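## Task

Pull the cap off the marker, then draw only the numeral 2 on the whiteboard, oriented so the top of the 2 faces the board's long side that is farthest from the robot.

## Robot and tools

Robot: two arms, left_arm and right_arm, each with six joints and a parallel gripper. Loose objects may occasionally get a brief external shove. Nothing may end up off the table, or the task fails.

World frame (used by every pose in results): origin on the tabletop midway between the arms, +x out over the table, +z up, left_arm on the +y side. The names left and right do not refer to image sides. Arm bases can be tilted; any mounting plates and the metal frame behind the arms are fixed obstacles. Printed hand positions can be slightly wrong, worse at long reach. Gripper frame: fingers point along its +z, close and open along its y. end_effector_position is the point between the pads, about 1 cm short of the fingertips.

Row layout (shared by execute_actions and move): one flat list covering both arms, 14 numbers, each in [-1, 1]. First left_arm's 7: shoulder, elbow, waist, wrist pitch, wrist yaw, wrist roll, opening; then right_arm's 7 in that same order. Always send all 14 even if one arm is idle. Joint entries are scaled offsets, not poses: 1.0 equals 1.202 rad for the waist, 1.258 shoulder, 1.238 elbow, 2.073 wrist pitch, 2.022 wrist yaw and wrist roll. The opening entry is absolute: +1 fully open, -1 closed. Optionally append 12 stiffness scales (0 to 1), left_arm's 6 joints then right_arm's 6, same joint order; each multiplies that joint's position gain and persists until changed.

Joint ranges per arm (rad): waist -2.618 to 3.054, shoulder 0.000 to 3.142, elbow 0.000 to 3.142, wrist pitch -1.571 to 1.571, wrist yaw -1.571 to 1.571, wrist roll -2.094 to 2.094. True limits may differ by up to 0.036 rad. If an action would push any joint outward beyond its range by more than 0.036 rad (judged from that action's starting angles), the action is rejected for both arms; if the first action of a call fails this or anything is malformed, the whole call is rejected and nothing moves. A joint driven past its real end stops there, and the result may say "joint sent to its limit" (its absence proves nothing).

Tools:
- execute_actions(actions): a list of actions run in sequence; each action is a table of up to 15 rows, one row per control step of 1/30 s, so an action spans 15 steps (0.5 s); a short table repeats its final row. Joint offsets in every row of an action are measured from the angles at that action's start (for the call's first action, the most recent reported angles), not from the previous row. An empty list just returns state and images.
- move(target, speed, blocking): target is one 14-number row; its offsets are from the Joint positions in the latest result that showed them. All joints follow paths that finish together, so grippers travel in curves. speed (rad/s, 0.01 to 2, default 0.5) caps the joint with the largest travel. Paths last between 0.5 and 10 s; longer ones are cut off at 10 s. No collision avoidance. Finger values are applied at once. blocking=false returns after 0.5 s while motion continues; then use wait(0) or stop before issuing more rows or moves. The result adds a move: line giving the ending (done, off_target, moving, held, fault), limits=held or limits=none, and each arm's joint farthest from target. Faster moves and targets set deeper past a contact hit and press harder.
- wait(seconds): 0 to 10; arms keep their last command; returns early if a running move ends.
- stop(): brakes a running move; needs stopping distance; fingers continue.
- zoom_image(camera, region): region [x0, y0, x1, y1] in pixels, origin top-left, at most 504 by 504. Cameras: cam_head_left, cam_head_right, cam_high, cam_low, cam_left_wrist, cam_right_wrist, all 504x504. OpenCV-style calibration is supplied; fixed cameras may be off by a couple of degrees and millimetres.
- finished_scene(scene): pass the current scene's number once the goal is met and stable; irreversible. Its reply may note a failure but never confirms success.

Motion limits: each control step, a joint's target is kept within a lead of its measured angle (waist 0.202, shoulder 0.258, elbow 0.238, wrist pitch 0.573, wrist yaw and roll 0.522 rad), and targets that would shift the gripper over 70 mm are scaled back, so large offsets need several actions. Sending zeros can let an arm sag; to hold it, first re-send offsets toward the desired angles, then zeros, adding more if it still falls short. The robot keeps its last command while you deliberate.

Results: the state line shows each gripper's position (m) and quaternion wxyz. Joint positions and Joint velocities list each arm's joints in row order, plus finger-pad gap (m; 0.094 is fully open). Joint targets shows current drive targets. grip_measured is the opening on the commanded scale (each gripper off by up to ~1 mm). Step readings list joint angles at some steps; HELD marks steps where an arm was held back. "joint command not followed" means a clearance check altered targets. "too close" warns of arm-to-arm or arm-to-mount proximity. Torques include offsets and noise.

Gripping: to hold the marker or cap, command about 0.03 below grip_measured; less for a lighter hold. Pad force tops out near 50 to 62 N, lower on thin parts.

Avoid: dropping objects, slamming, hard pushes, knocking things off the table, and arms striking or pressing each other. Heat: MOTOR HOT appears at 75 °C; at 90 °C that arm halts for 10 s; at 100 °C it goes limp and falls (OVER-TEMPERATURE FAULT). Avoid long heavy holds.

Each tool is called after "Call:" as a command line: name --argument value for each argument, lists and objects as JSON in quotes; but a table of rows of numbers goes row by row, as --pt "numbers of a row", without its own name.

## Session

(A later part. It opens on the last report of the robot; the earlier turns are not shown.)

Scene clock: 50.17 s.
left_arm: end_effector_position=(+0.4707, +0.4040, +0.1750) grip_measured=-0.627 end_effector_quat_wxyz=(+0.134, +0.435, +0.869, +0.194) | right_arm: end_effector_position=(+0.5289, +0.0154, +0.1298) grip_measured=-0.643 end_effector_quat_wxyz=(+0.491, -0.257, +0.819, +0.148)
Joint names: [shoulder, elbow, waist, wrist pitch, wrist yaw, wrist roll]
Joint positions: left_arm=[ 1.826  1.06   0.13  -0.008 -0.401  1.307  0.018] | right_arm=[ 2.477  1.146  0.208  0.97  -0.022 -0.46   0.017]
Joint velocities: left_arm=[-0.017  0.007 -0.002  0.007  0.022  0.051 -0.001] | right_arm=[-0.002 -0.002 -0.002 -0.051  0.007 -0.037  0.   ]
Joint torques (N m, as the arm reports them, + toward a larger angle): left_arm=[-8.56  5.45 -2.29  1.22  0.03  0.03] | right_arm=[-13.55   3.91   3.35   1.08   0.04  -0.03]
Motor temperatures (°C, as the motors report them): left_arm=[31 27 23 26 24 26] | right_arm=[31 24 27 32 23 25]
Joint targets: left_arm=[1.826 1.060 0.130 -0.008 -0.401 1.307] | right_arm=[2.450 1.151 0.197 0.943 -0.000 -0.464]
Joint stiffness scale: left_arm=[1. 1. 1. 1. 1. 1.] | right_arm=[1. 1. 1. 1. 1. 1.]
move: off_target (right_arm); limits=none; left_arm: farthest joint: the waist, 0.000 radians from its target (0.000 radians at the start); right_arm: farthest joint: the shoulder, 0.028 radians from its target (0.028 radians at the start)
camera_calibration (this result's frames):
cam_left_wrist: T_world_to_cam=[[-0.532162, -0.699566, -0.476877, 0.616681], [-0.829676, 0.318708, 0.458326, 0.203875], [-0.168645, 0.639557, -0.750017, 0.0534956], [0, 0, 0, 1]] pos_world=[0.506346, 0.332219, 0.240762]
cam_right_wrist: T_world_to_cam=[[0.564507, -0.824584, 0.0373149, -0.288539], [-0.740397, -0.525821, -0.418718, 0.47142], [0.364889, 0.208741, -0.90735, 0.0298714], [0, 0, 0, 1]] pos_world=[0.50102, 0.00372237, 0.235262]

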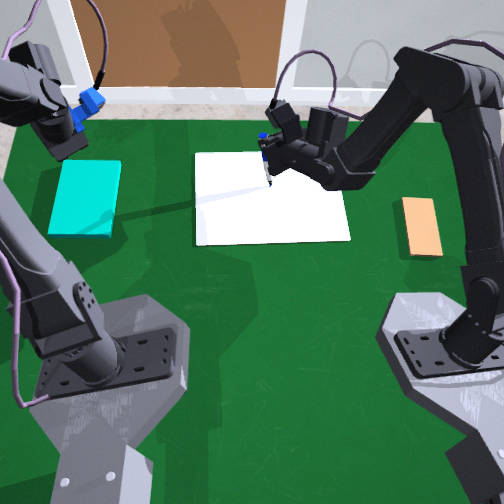

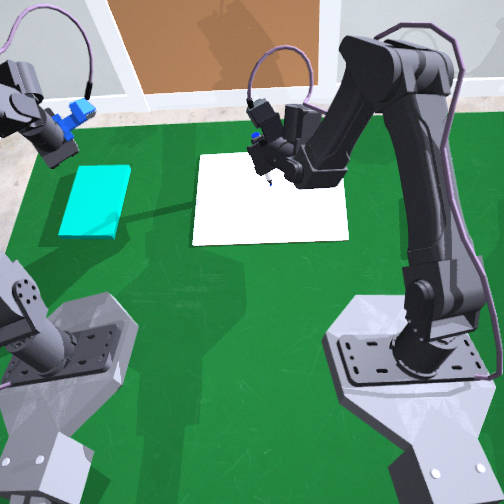

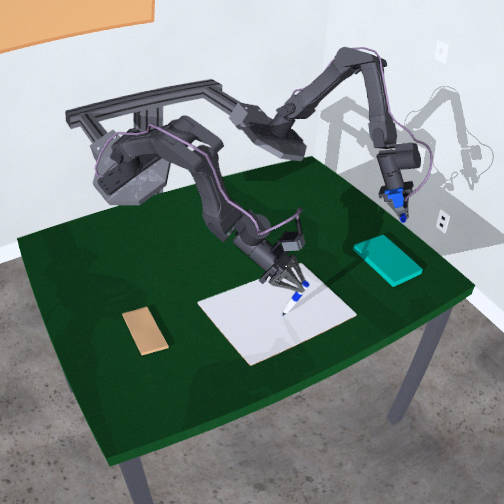

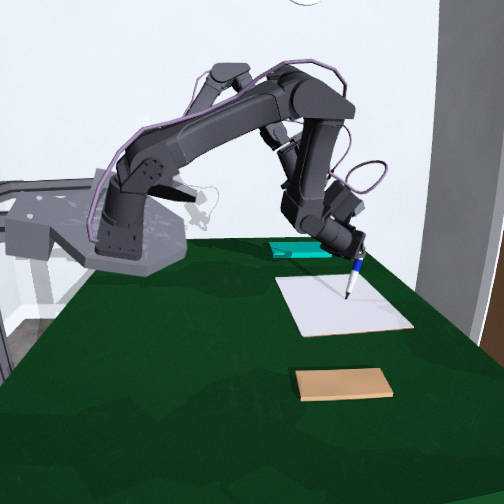

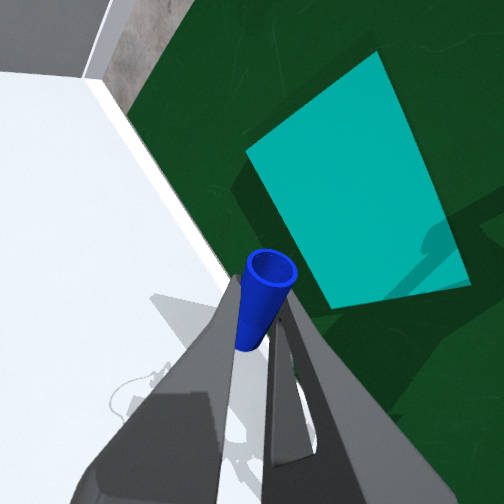

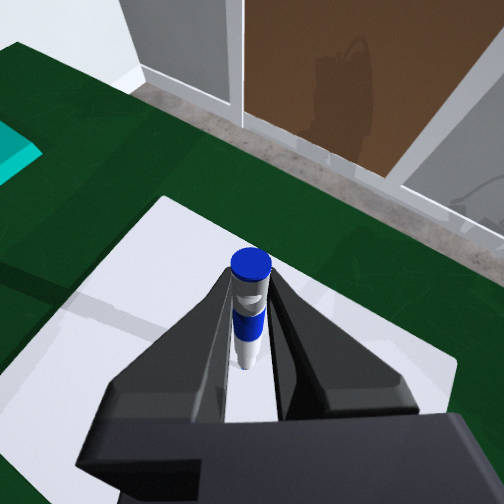

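Call:
move --target '[0,0,0,0,0,0,-0.68,-0.033,-0.033,-0.04,-0.007,0.01,0,-0.70]' --speed 0.1

Call:
zoom_image --camera "cam_high" --region '[200,240,360,370]'

Scene clock: 51.30 s.
left_arm: end_effector_position=(+0.4707, +0.4040, +0.1750) grip_measured=-0.627 end_effector_quat_wxyz=(+0.134, +0.435, +0.869, +0.194) | right_arm: end_effector_position=(+0.5361, -0.0049, +0.1292) grip_measured=-0.643 end_effector_quat_wxyz=(+0.493, -0.240, +0.824, +0.143)
Joint names: [shoulder, elbow, waist, wrist pitch, wrist yaw, wrist roll]
Joint positions: left_arm=[ 1.826  1.06   0.13  -0.008 -0.401  1.307  0.018] | right_arm=[ 2.457  1.129  0.169  0.979 -0.034 -0.45   0.017]
Joint velocities: left_arm=[-0.007 -0.002 -0.012  0.007  0.007  0.022 -0.   ] | right_arm=[ 0.007 -0.032  0.017 -0.051  0.022 -0.007 -0.001]
Joint torques (N m, as the arm reports them, + toward a larger angle): left_arm=[-8.55  5.43 -2.3   1.21  0.04  0.02] | right_arm=[-12.95   1.41   3.45   1.15   0.15  -0.07]
Motor temperatures (°C, as the motors report them): left_arm=[31 27 23 26 24 26] | right_arm=[32 24 27 32 23 25]
Joint targets: left_arm=[1.826 1.060 0.130 -0.008 -0.401 1.307] | right_arm=[2.436 1.105 0.160 0.956 -0.002 -0.460]
Joint stiffness scale: left_arm=[1. 1. 1. 1. 1. 1.] | right_arm=[1. 1. 1. 1. 1. 1.]
move: off_target (right_arm); limits=none; left_arm: farthest joint: the waist, 0.000 radians from its target (0.000 radians at the start); right_arm: farthest joint: the wrist yaw, 0.032 radians from its target (0.021 radians at the start)
camera_calibration (this result's frames):
cam_left_wrist: T_world_to_cam=[[-0.532162, -0.699566, -0.476877, 0.616681], [-0.829676, 0.318708, 0.458326, 0.203875], [-0.168645, 0.639557, -0.750017, 0.0534956], [0, 0, 0, 1]] pos_world=[0.506346, 0.332219, 0.240762]
cam_right_wrist: T_world_to_cam=[[0.535288, -0.844138, 0.0299631, -0.292828], [-0.759975, -0.496794, -0.419087, 0.476398], [0.368652, 0.201561, -0.907452, 0.0289102], [0, 0, 0, 1]] pos_world=[0.50814, -0.0163424, 0.234661]

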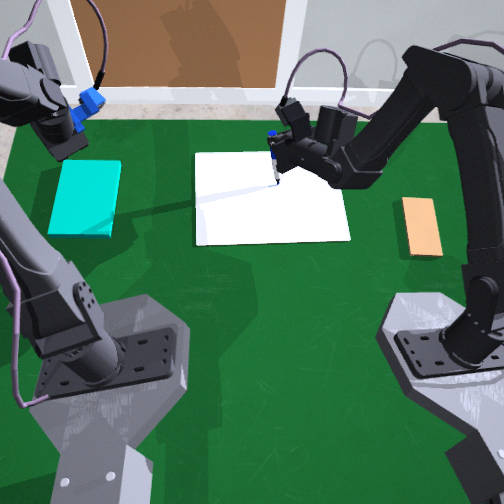

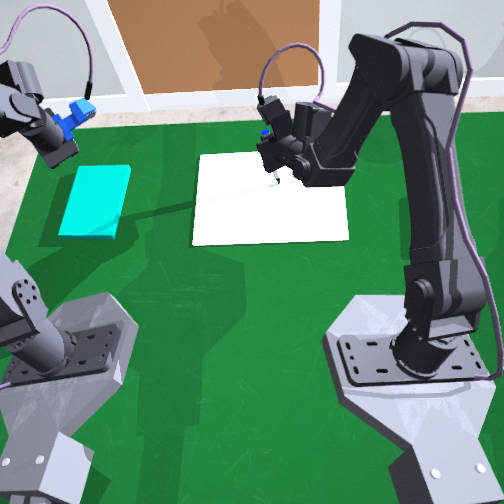

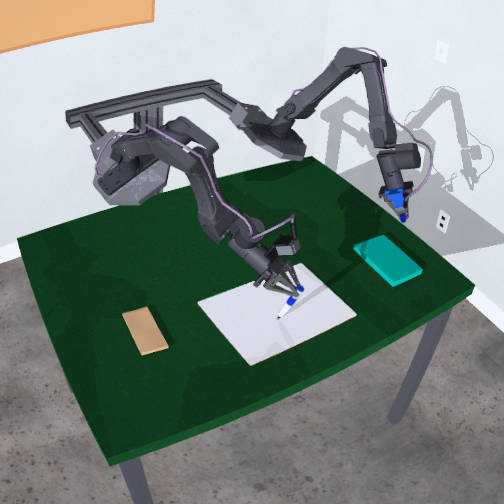

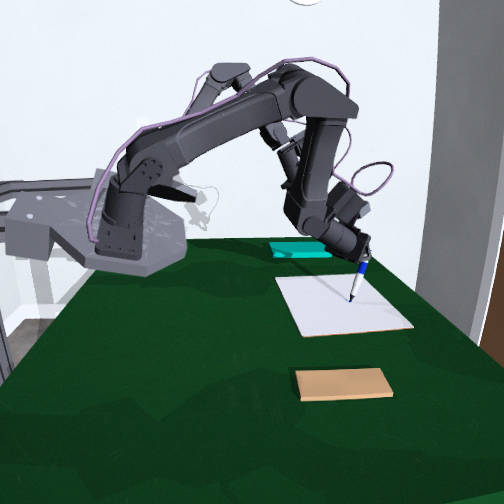

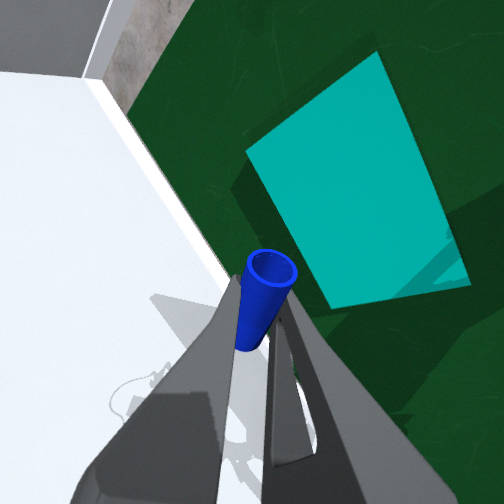

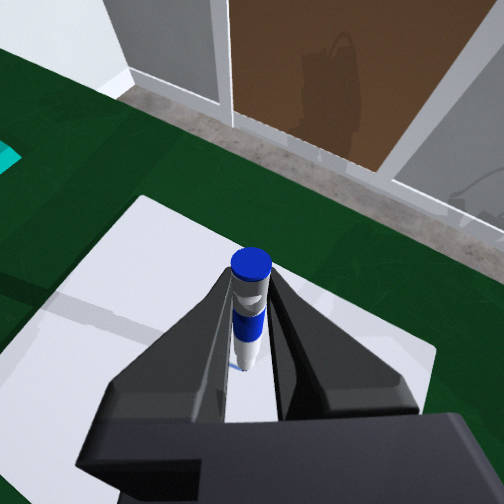

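Region (200, 240, 360, 370) of cam_high's 504x504 image, scaled by 3.150, with more detail than that image has; it fills the top 410 rows of this view, and the rest is white.

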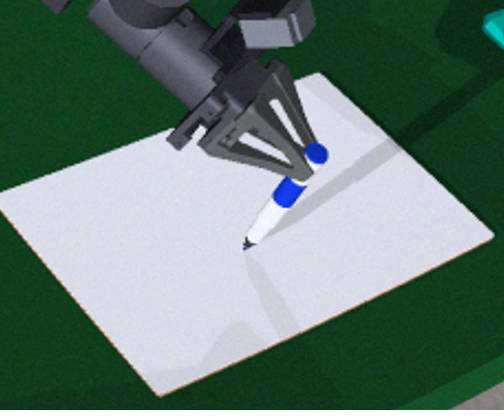

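Call:
move --target '[0,0,0,0,0,0,-0.68,-0.04,-0.06,-0.027,-0.001,0.017,0,-0.70]' --speed 0.1

Call:
zoom_image --camera "cam_high" --region '[200,240,360,370]'

Scene clock: 52.90 s.
left_arm: end_effector_position=(+0.4707, +0.4040, +0.1750) grip_measured=-0.627 end_effector_quat_wxyz=(+0.134, +0.435, +0.869, +0.194) | right_arm: end_effector_position=(+0.5328, -0.0216, +0.1291) grip_measured=-0.643 end_effector_quat_wxyz=(+0.491, -0.229, +0.830, +0.135)
Joint names: [shoulder, elbow, waist, wrist pitch, wrist yaw, wrist roll]
Joint positions: left_arm=[ 1.826  1.06   0.13  -0.008 -0.401  1.307  0.018] | right_arm=[ 2.43   1.082  0.146  1.    -0.029 -0.444  0.017]
Joint velocities: left_arm=[ 0.002 -0.002 -0.007  0.022 -0.022 -0.051 -0.001] | right_arm=[-0.007 -0.032 -0.002 -0.066  0.007 -0.007 -0.   ]
Joint torques (N m, as the arm reports them, + toward a larger angle): left_arm=[-8.52  5.45 -2.26  1.21  0.03  0.02] | right_arm=[-12.78   1.13   3.25   1.12   0.14  -0.05]
Motor temperatures (°C, as the motors report them): left_arm=[31 27 23 26 24 26] | right_arm=[32 24 27 32 23 25]
Joint targets: left_arm=[1.826 1.060 0.130 -0.008 -0.401 1.307] | right_arm=[2.407 1.055 0.137 0.977 0.000 -0.450]
Joint stiffness scale: left_arm=[1. 1. 1. 1. 1. 1.] | right_arm=[1. 1. 1. 1. 1. 1.]
move: off_target (right_arm); limits=none; left_arm: farthest joint: the waist, 0.000 radians from its target (0.000 radians at the start); right_arm: farthest joint: the wrist yaw, 0.029 radians from its target (0.035 radians at the start)
camera_calibration (this result's frames):
cam_left_wrist: T_world_to_cam=[[-0.532162, -0.699566, -0.476877, 0.616681], [-0.829676, 0.318708, 0.458326, 0.203875], [-0.168645, 0.639557, -0.750017, 0.0534956], [0, 0, 0, 1]] pos_world=[0.506346, 0.332219, 0.240762]
cam_right_wrist: T_world_to_cam=[[0.511333, -0.858872, 0.0296193, -0.292687], [-0.777545, -0.477044, -0.409699, 0.474188], [0.366009, 0.186462, -0.91174, 0.0349859], [0, 0, 0, 1]] pos_world=[0.505558, -0.0316958, 0.234842]

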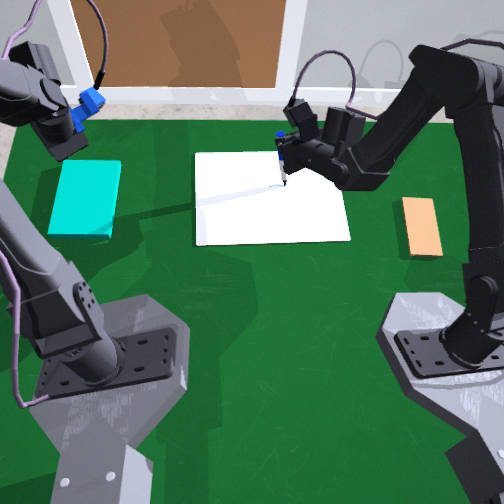

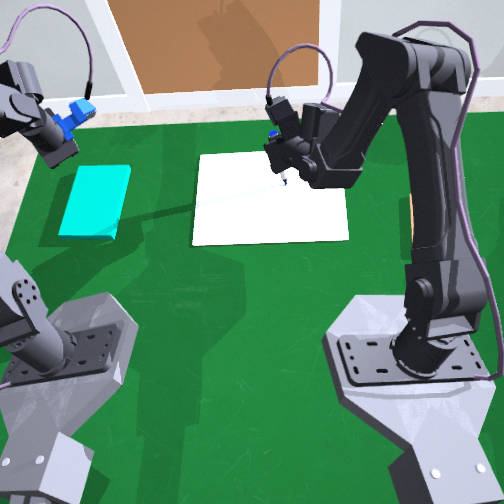

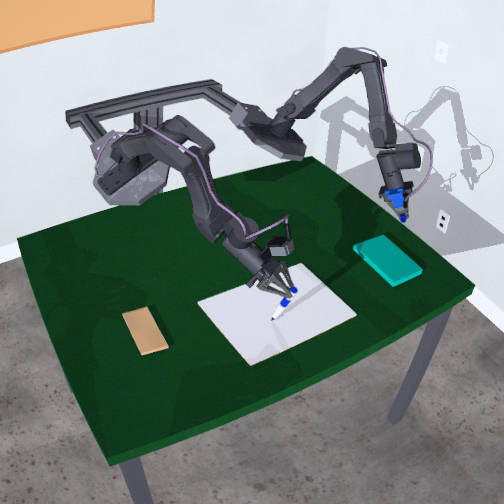

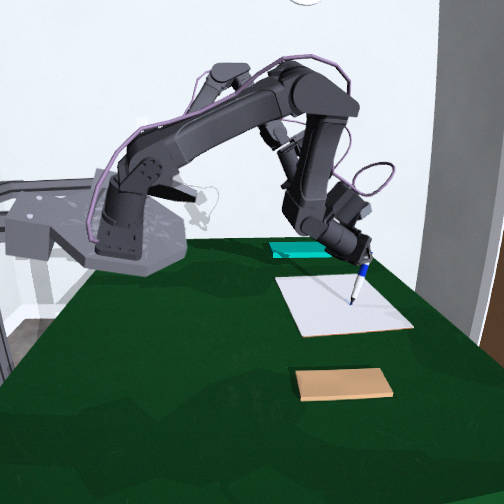

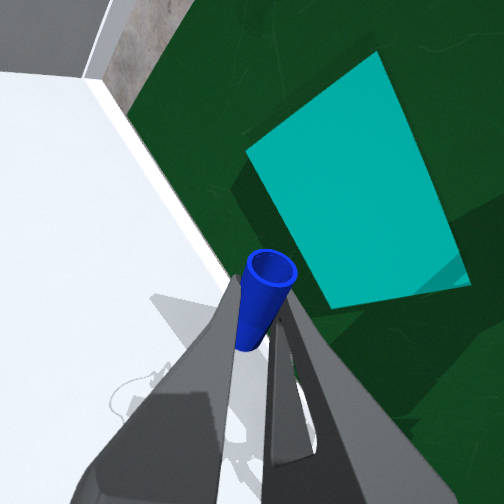

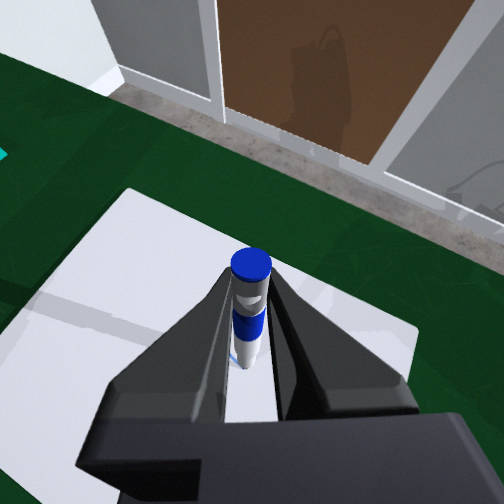

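Region (200, 240, 360, 370) of cam_high's 504x504 image, scaled by 3.150, with more detail than that image has; it fills the top 410 rows of this view, and the rest is white.

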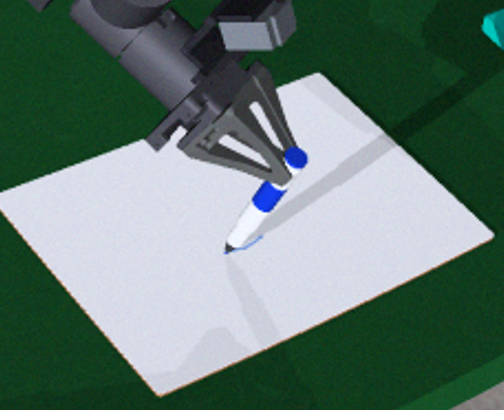

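Call:
move --target '[0,0,0,0,0,0,-0.68,-0.032,-0.078,-0.013,0.017,0.014,0,-0.70]' --speed 0.1

Scene clock: 54.33 s.
left_arm: end_effector_position=(+0.4707, +0.4040, +0.1750) grip_measured=-0.627 end_effector_quat_wxyz=(+0.134, +0.435, +0.869, +0.194) | right_arm: end_effector_position=(+0.5209, -0.0321, +0.1286) grip_measured=-0.643 end_effector_quat_wxyz=(+0.492, -0.223, +0.832, +0.128)
Joint names: [shoulder, elbow, waist, wrist pitch, wrist yaw, wrist roll]
Joint positions: left_arm=[ 1.826  1.06   0.13  -0.008 -0.401  1.307  0.018] | right_arm=[ 2.413  1.012  0.137  1.058 -0.02  -0.443  0.017]
Joint velocities: left_arm=[-0.007  0.007 -0.002  0.007 -0.022 -0.066 -0.   ] | right_arm=[-0.012 -0.007 -0.007  0.022 -0.037 -0.007 -0.   ]
Joint torques (N m, as the arm reports them, + toward a larger angle): left_arm=[-8.55  5.46 -2.31  1.22  0.03  0.02] | right_arm=[-12.53   0.77   3.29   1.13   0.01   0.  ]
Motor temperatures (°C, as the motors report them): left_arm=[31 27 23 26 24 26] | right_arm=[32 24 27 32 23 25]
Joint targets: left_arm=[1.826 1.060 0.130 -0.008 -0.401 1.307] | right_arm=[2.390 0.985 0.130 1.035 -0.001 -0.444]
Joint stiffness scale: left_arm=[1. 1. 1. 1. 1. 1.] | right_arm=[1. 1. 1. 1. 1. 1.]
move: off_target (right_arm); limits=none; left_arm: farthest joint: the waist, 0.000 radians from its target (0.000 radians at the start); right_arm: farthest joint: the elbow, 0.026 radians from its target (0.096 radians at the start)
camera_calibration (this result's frames):
cam_left_wrist: T_world_to_cam=[[-0.532162, -0.699566, -0.476877, 0.616681], [-0.829676, 0.318708, 0.458326, 0.203875], [-0.168645, 0.639557, -0.750017, 0.0534956], [0, 0, 0, 1]] pos_world=[0.506346, 0.332219, 0.240762]
cam_right_wrist: T_world_to_cam=[[0.49642, -0.867376, 0.0350135, -0.288751], [-0.785397, -0.46595, -0.407483, 0.463832], [0.369755, 0.174783, -0.912541, 0.038641], [0, 0, 0, 1]] pos_world=[0.493346, -0.0410863, 0.234375]

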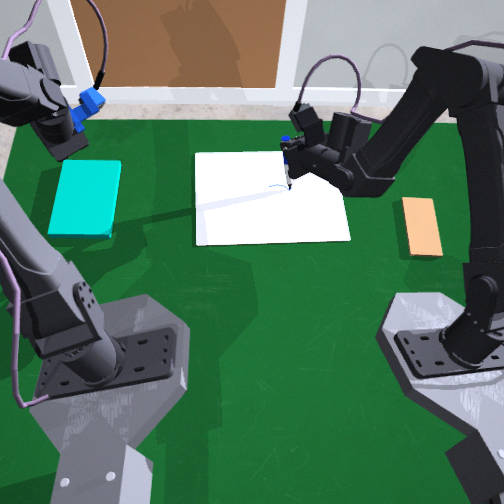

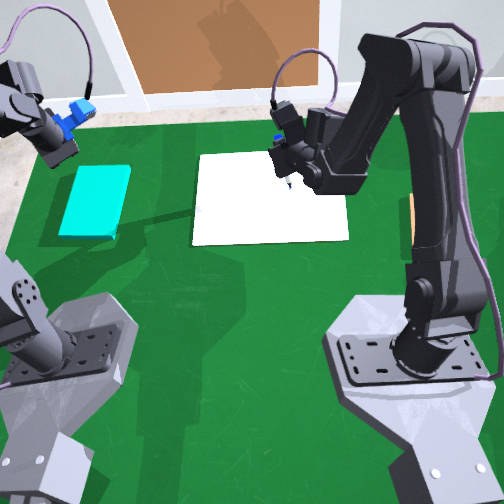

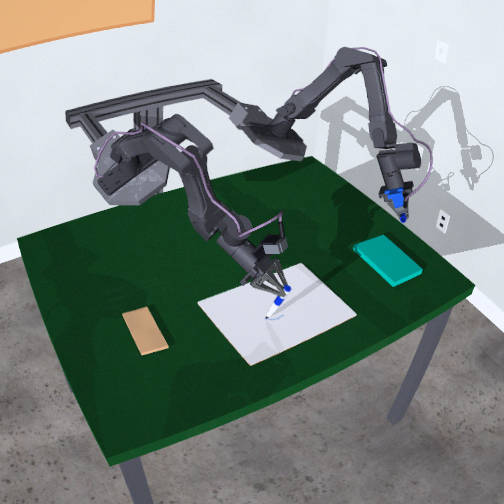

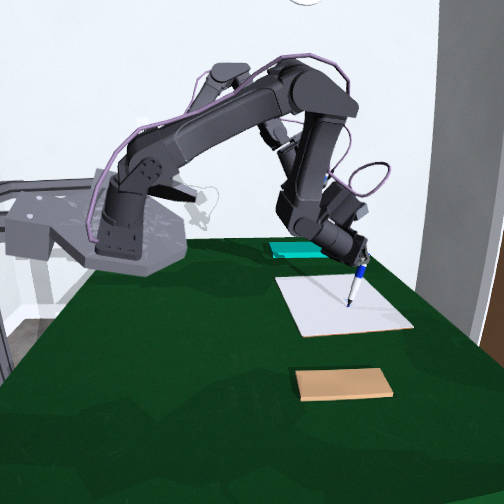

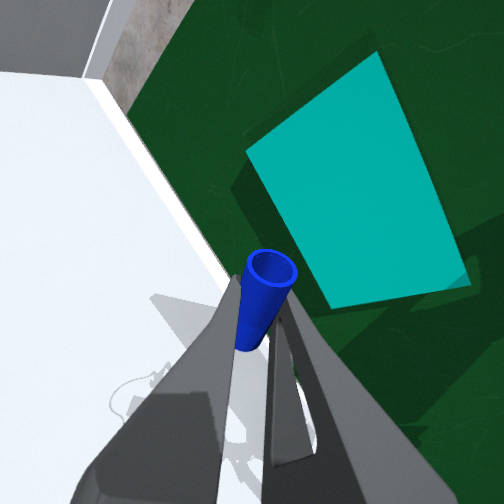

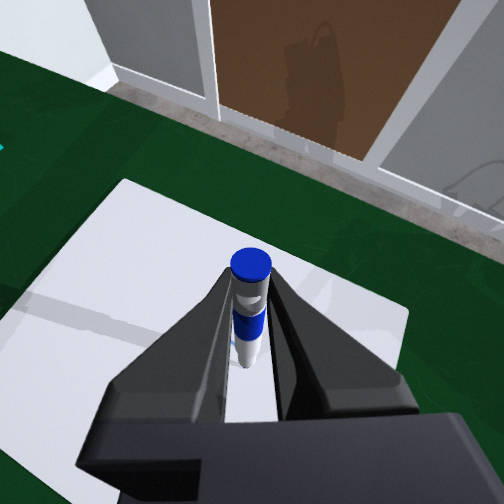

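Call:
move --target '[0,0,0,0,0,0,-0.68,0.01,-0.064,0.03,0.02,0.01,0,-0.70]' --speed 0.1

Call:
zoom_image --camera "cam_head_left" --region '[230,150,330,240]'

Scene clock: 55.67 s.
left_arm: end_effector_position=(+0.4707, +0.4040, +0.1750) grip_measured=-0.627 end_effector_quat_wxyz=(+0.134, +0.435, +0.869, +0.194) | right_arm: end_effector_position=(+0.5050, -0.0285, +0.1282) grip_measured=-0.643 end_effector_quat_wxyz=(+0.490, -0.227, +0.832, +0.126)
Joint names: [shoulder, elbow, waist, wrist pitch, wrist yaw, wrist roll]
Joint positions: left_arm=[ 1.826  1.06   0.13  -0.008 -0.401  1.307  0.018] | right_arm=[ 2.413  0.957  0.157  1.109 -0.    -0.443  0.017]
Joint velocities: left_arm=[-0.022 -0.002 -0.007 -0.081  0.081  0.051 -0.   ] | right_arm=[-0.007  0.002 -0.002 -0.037 -0.037  0.11  -0.   ]
Joint torques (N m, as the arm reports them, + toward a larger angle): left_arm=[-8.56  5.47 -2.29  1.22  0.03  0.03] | right_arm=[-9.26  0.77  5.43  1.27 -0.22  0.03]
Motor temperatures (°C, as the motors report them): left_arm=[31 27 23 27 24 26] | right_arm=[32 24 27 32 23 25]
Joint targets: left_arm=[1.826 1.060 0.130 -0.008 -0.401 1.307] | right_arm=[2.425 0.933 0.173 1.100 0.000 -0.443]
Joint stiffness scale: left_arm=[1. 1. 1. 1. 1. 1.] | right_arm=[1. 1. 1. 1. 1. 1.]
move: off_target (right_arm); limits=none; left_arm: farthest joint: the waist, 0.000 radians from its target (0.000 radians at the start); right_arm: farthest joint: the elbow, 0.024 radians from its target (0.079 radians at the start)
camera_calibration (this result's frames):
cam_left_wrist: T_world_to_cam=[[-0.532162, -0.699566, -0.476877, 0.616681], [-0.829676, 0.318708, 0.458326, 0.203875], [-0.168645, 0.639557, -0.750017, 0.0534956], [0, 0, 0, 1]] pos_world=[0.506346, 0.332219, 0.240762]
cam_right_wrist: T_world_to_cam=[[0.499684, -0.865259, 0.0405446, -0.280048], [-0.783947, -0.471643, -0.403708, 0.451541], [0.368435, 0.169942, -0.913989, 0.0442414], [0, 0, 0, 1]] pos_world=[0.477619, -0.036866, 0.234081]

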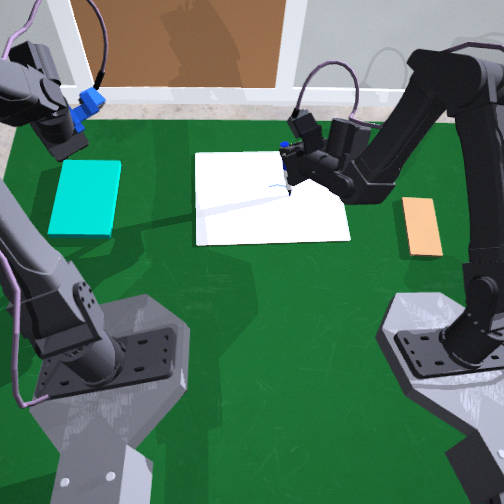

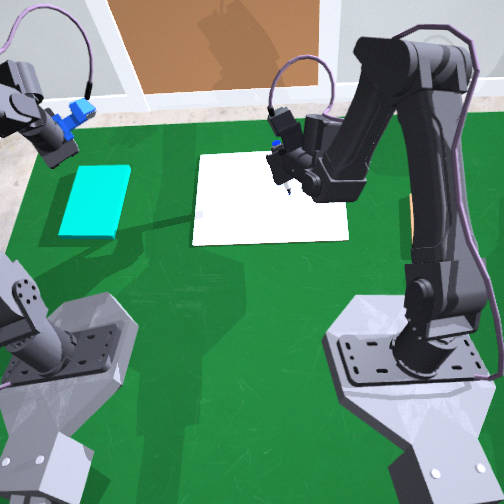

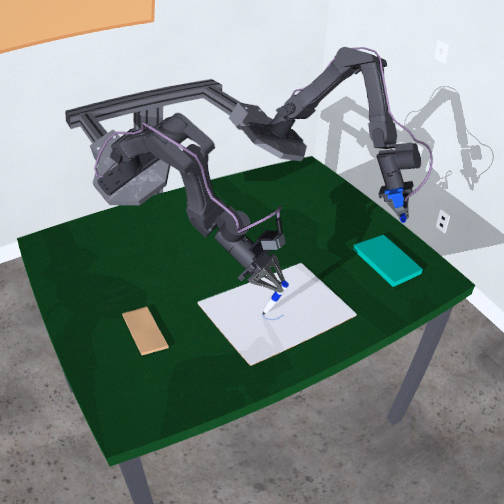

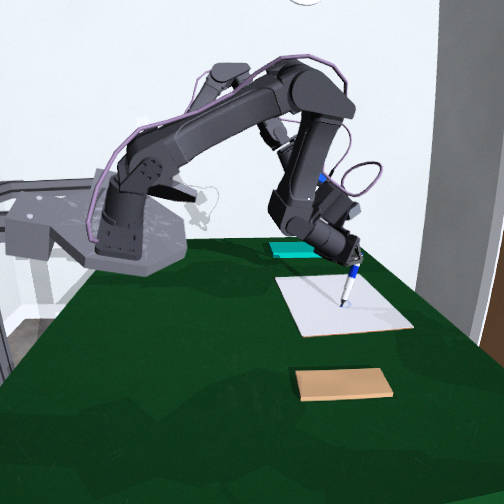

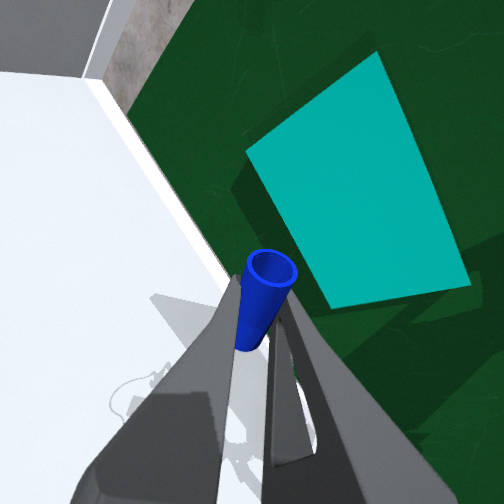

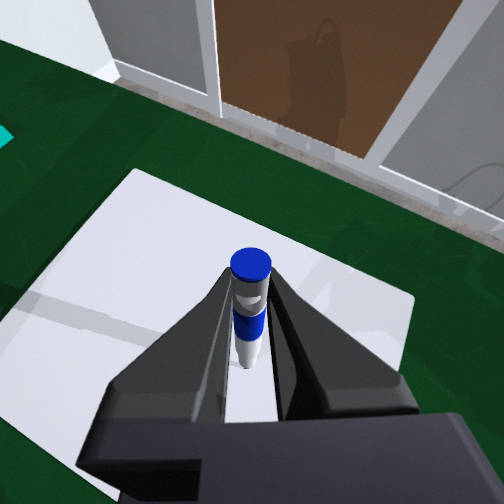

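Region (230, 150, 330, 240) of cam_head_left's 504x504 image, scaled by 5.040, with more detail than that image has; it fills the top 454 rows of this view, and the rest is white.

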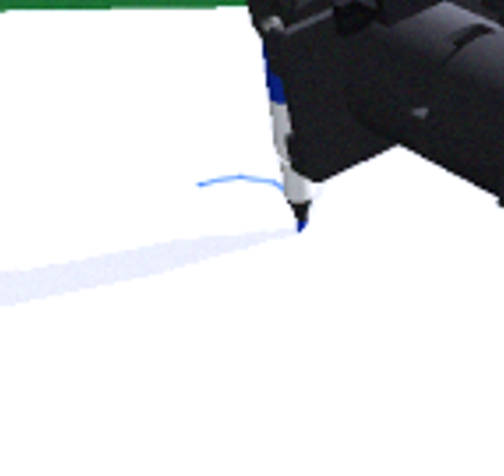

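Call:
move --target '[0,0,0,0,0,0,-0.68,0.052,-0.056,0.062,0.034,0,0,-0.70]' --speed 0.1

Call:
zoom_image --camera "cam_high" --region '[200,240,360,370]'

Scene clock: 56.97 s.
left_arm: end_effector_position=(+0.4707, +0.4040, +0.1750) grip_measured=-0.627 end_effector_quat_wxyz=(+0.134, +0.435, +0.869, +0.194) | right_arm: end_effector_position=(+0.4795, -0.0032, +0.1281) grip_measured=-0.643 end_effector_quat_wxyz=(+0.496, -0.245, +0.821, +0.141)
Joint names: [shoulder, elbow, waist, wrist pitch, wrist yaw, wrist roll]
Joint positions: left_arm=[ 1.826  1.06   0.13  -0.008 -0.401  1.307  0.018] | right_arm=[ 2.454  0.913  0.215  1.196  0.006 -0.446  0.017]
Joint velocities: left_arm=[ 0.007  0.012 -0.012  0.007 -0.066 -0.051  0.001] | right_arm=[-0.012 -0.002 -0.012 -0.007  0.007 -0.007  0.001]
Joint torques (N m, as the arm reports them, + toward a larger angle): left_arm=[-8.55  5.46 -2.26  1.2   0.04  0.03] | right_arm=[-7.99  0.35  5.59  1.21 -0.27  0.05]
Motor temperatures (°C, as the motors report them): left_arm=[31 27 23 27 24 26] | right_arm=[32 24 27 32 23 25]
Joint targets: left_arm=[1.826 1.060 0.130 -0.008 -0.401 1.307] | right_arm=[2.478 0.888 0.232 1.180 -0.000 -0.443]
Joint stiffness scale: left_arm=[1. 1. 1. 1. 1. 1.] | right_arm=[1. 1. 1. 1. 1. 1.]
move: off_target (right_arm); limits=none; left_arm: farthest joint: the waist, 0.000 radians from its target (0.000 radians at the start); right_arm: farthest joint: the elbow, 0.025 radians from its target (0.069 radians at the start)
camera_calibration (this result's frames):
cam_left_wrist: T_world_to_cam=[[-0.532162, -0.699566, -0.476877, 0.616681], [-0.829676, 0.318708, 0.458326, 0.203875], [-0.168645, 0.639557, -0.750017, 0.0534956], [0, 0, 0, 1]] pos_world=[0.506346, 0.332219, 0.240762]
cam_right_wrist: T_world_to_cam=[[0.540982, -0.840089, 0.0398612, -0.265038], [-0.752632, -0.504727, -0.422842, 0.430732], [0.375344, 0.198749, -0.905326, 0.0449358], [0, 0, 0, 1]] pos_world=[0.450698, -0.0141845, 0.233378]

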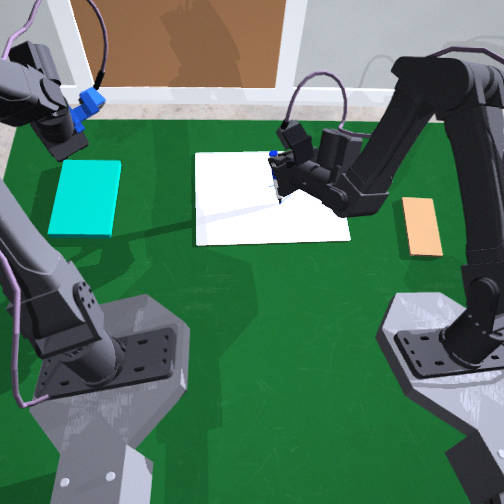

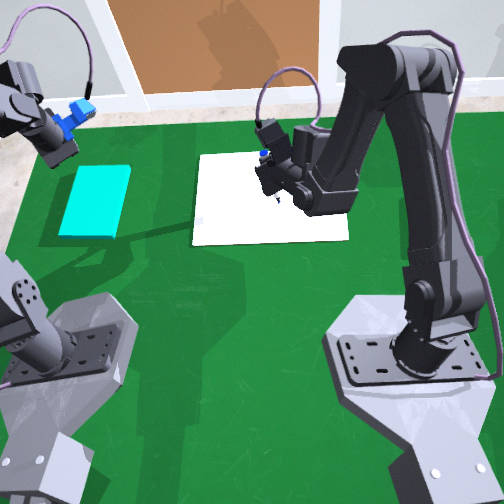

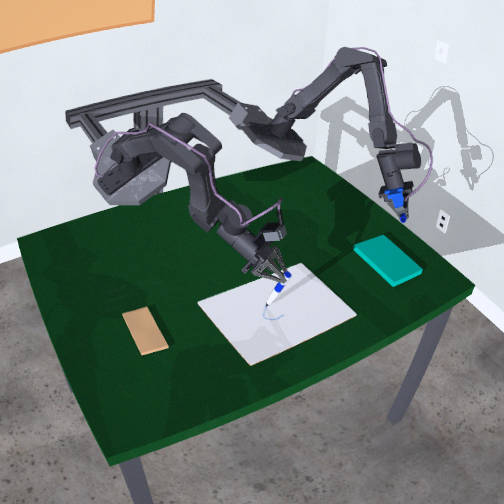

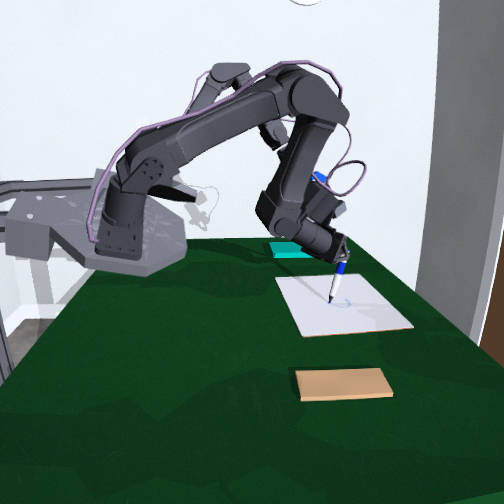

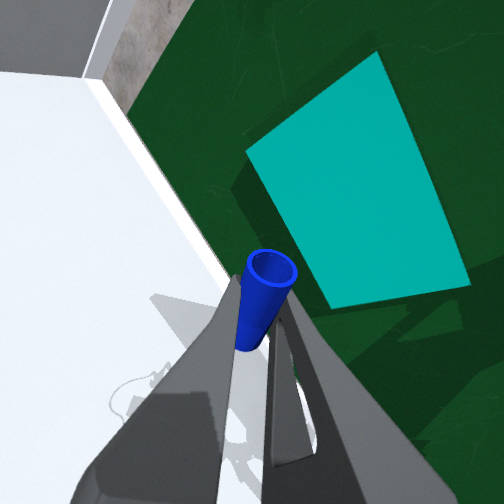

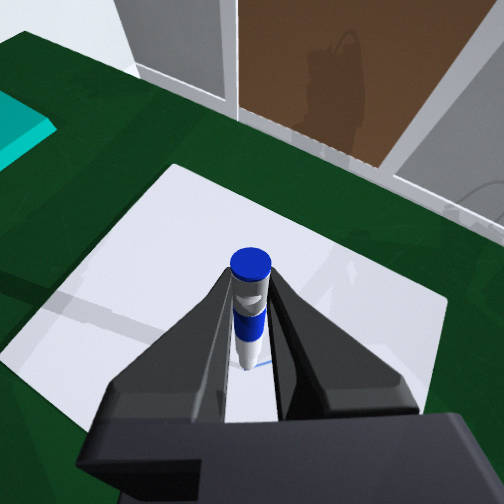

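Region (200, 240, 360, 370) of cam_high's 504x504 image, scaled by 3.150, with more detail than that image has; it fills the top 410 rows of this view, and the rest is white.

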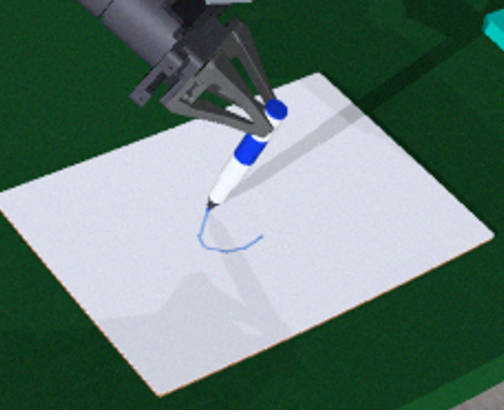

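Call:
move --target '[0,0,0,0,0,0,-0.68,0.052,-0.036,0.057,0.024,0,0,-0.70]' --speed 0.1

Scene clock: 58.23 s.
left_arm: end_effector_position=(+0.4707, +0.4040, +0.1750) grip_measured=-0.627 end_effector_quat_wxyz=(+0.134, +0.435, +0.869, +0.194) | right_arm: end_effector_position=(+0.4600, +0.0189, +0.1288) grip_measured=-0.643 end_effector_quat_wxyz=(+0.502, -0.261, +0.810, +0.153)
Joint names: [shoulder, elbow, waist, wrist pitch, wrist yaw, wrist roll]
Joint positions: left_arm=[ 1.826  1.06   0.13  -0.008 -0.401  1.307  0.018] | right_arm=[ 2.496  0.893  0.268  1.261  0.014 -0.45   0.017]
Joint velocities: left_arm=[-0.002 -0.012 -0.002 -0.081 -0.095 -0.022 -0.   ] | right_arm=[-0.012  0.007  0.007  0.081  0.007 -0.007 -0.001]
Joint torques (N m, as the arm reports them, + toward a larger angle): left_arm=[-8.56  5.45 -2.34  1.21  0.04  0.02] | right_arm=[-7.88  0.07  5.54  1.22 -0.34  0.06]
Motor temperatures (°C, as the motors report them): left_arm=[31 27 23 27 24 26] | right_arm=[32 24 27 32 23 25]
Joint targets: left_arm=[1.826 1.060 0.130 -0.008 -0.401 1.307] | right_arm=[2.520 0.868 0.284 1.246 0.006 -0.446]
Joint stiffness scale: left_arm=[1. 1. 1. 1. 1. 1.] | right_arm=[1. 1. 1. 1. 1. 1.]
move: off_target (right_arm); limits=none; left_arm: farthest joint: the waist, 0.000 radians from its target (0.000 radians at the start); right_arm: farthest joint: the elbow, 0.025 radians from its target (0.044 radians at the start)
camera_calibration (this result's frames):
cam_left_wrist: T_world_to_cam=[[-0.532162, -0.699566, -0.476877, 0.616681], [-0.829676, 0.318708, 0.458326, 0.203875], [-0.168645, 0.639557, -0.750017, 0.0534956], [0, 0, 0, 1]] pos_world=[0.506346, 0.332219, 0.240762]
cam_right_wrist: T_world_to_cam=[[0.574764, -0.817253, 0.0417575, -0.252141], [-0.722829, -0.530954, -0.442273, 0.416855], [0.383621, 0.224019, -0.895908, 0.0429765], [0, 0, 0, 1]] pos_world=[0.42975, 0.00563982, 0.233396]

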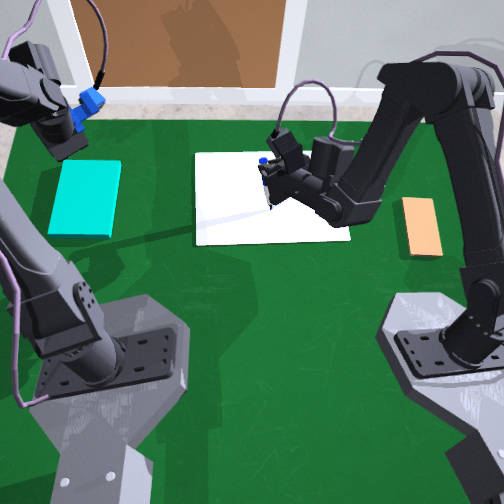

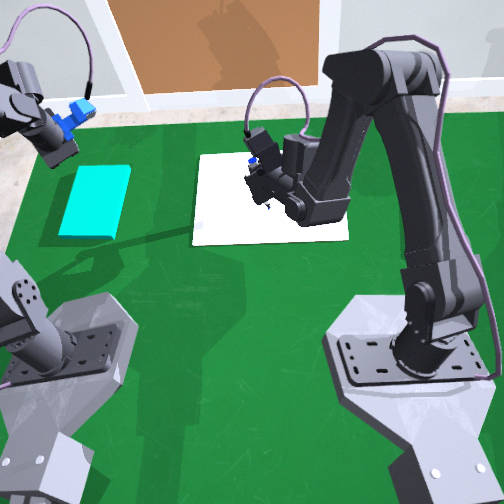

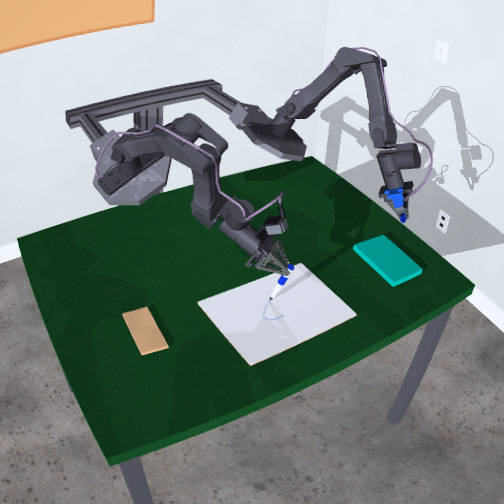

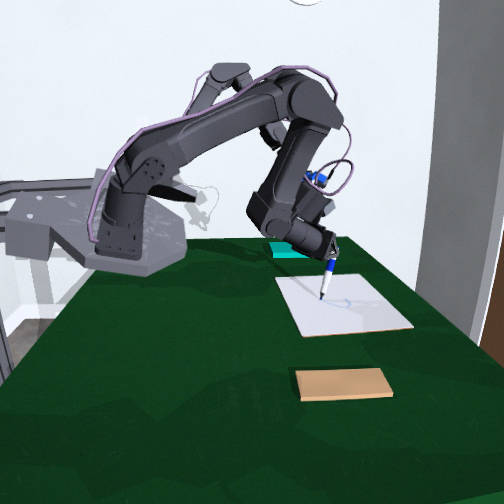

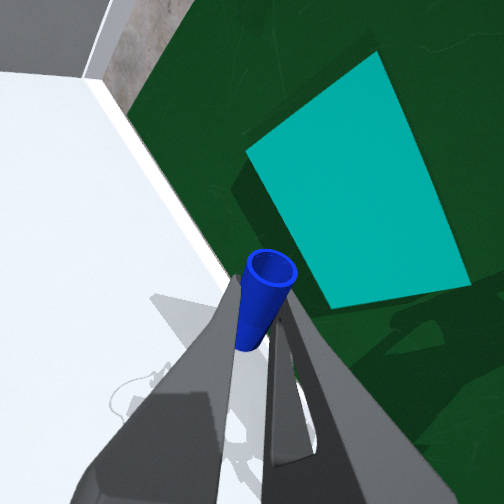

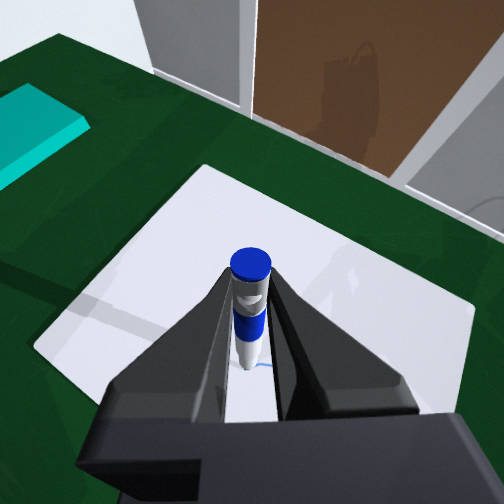

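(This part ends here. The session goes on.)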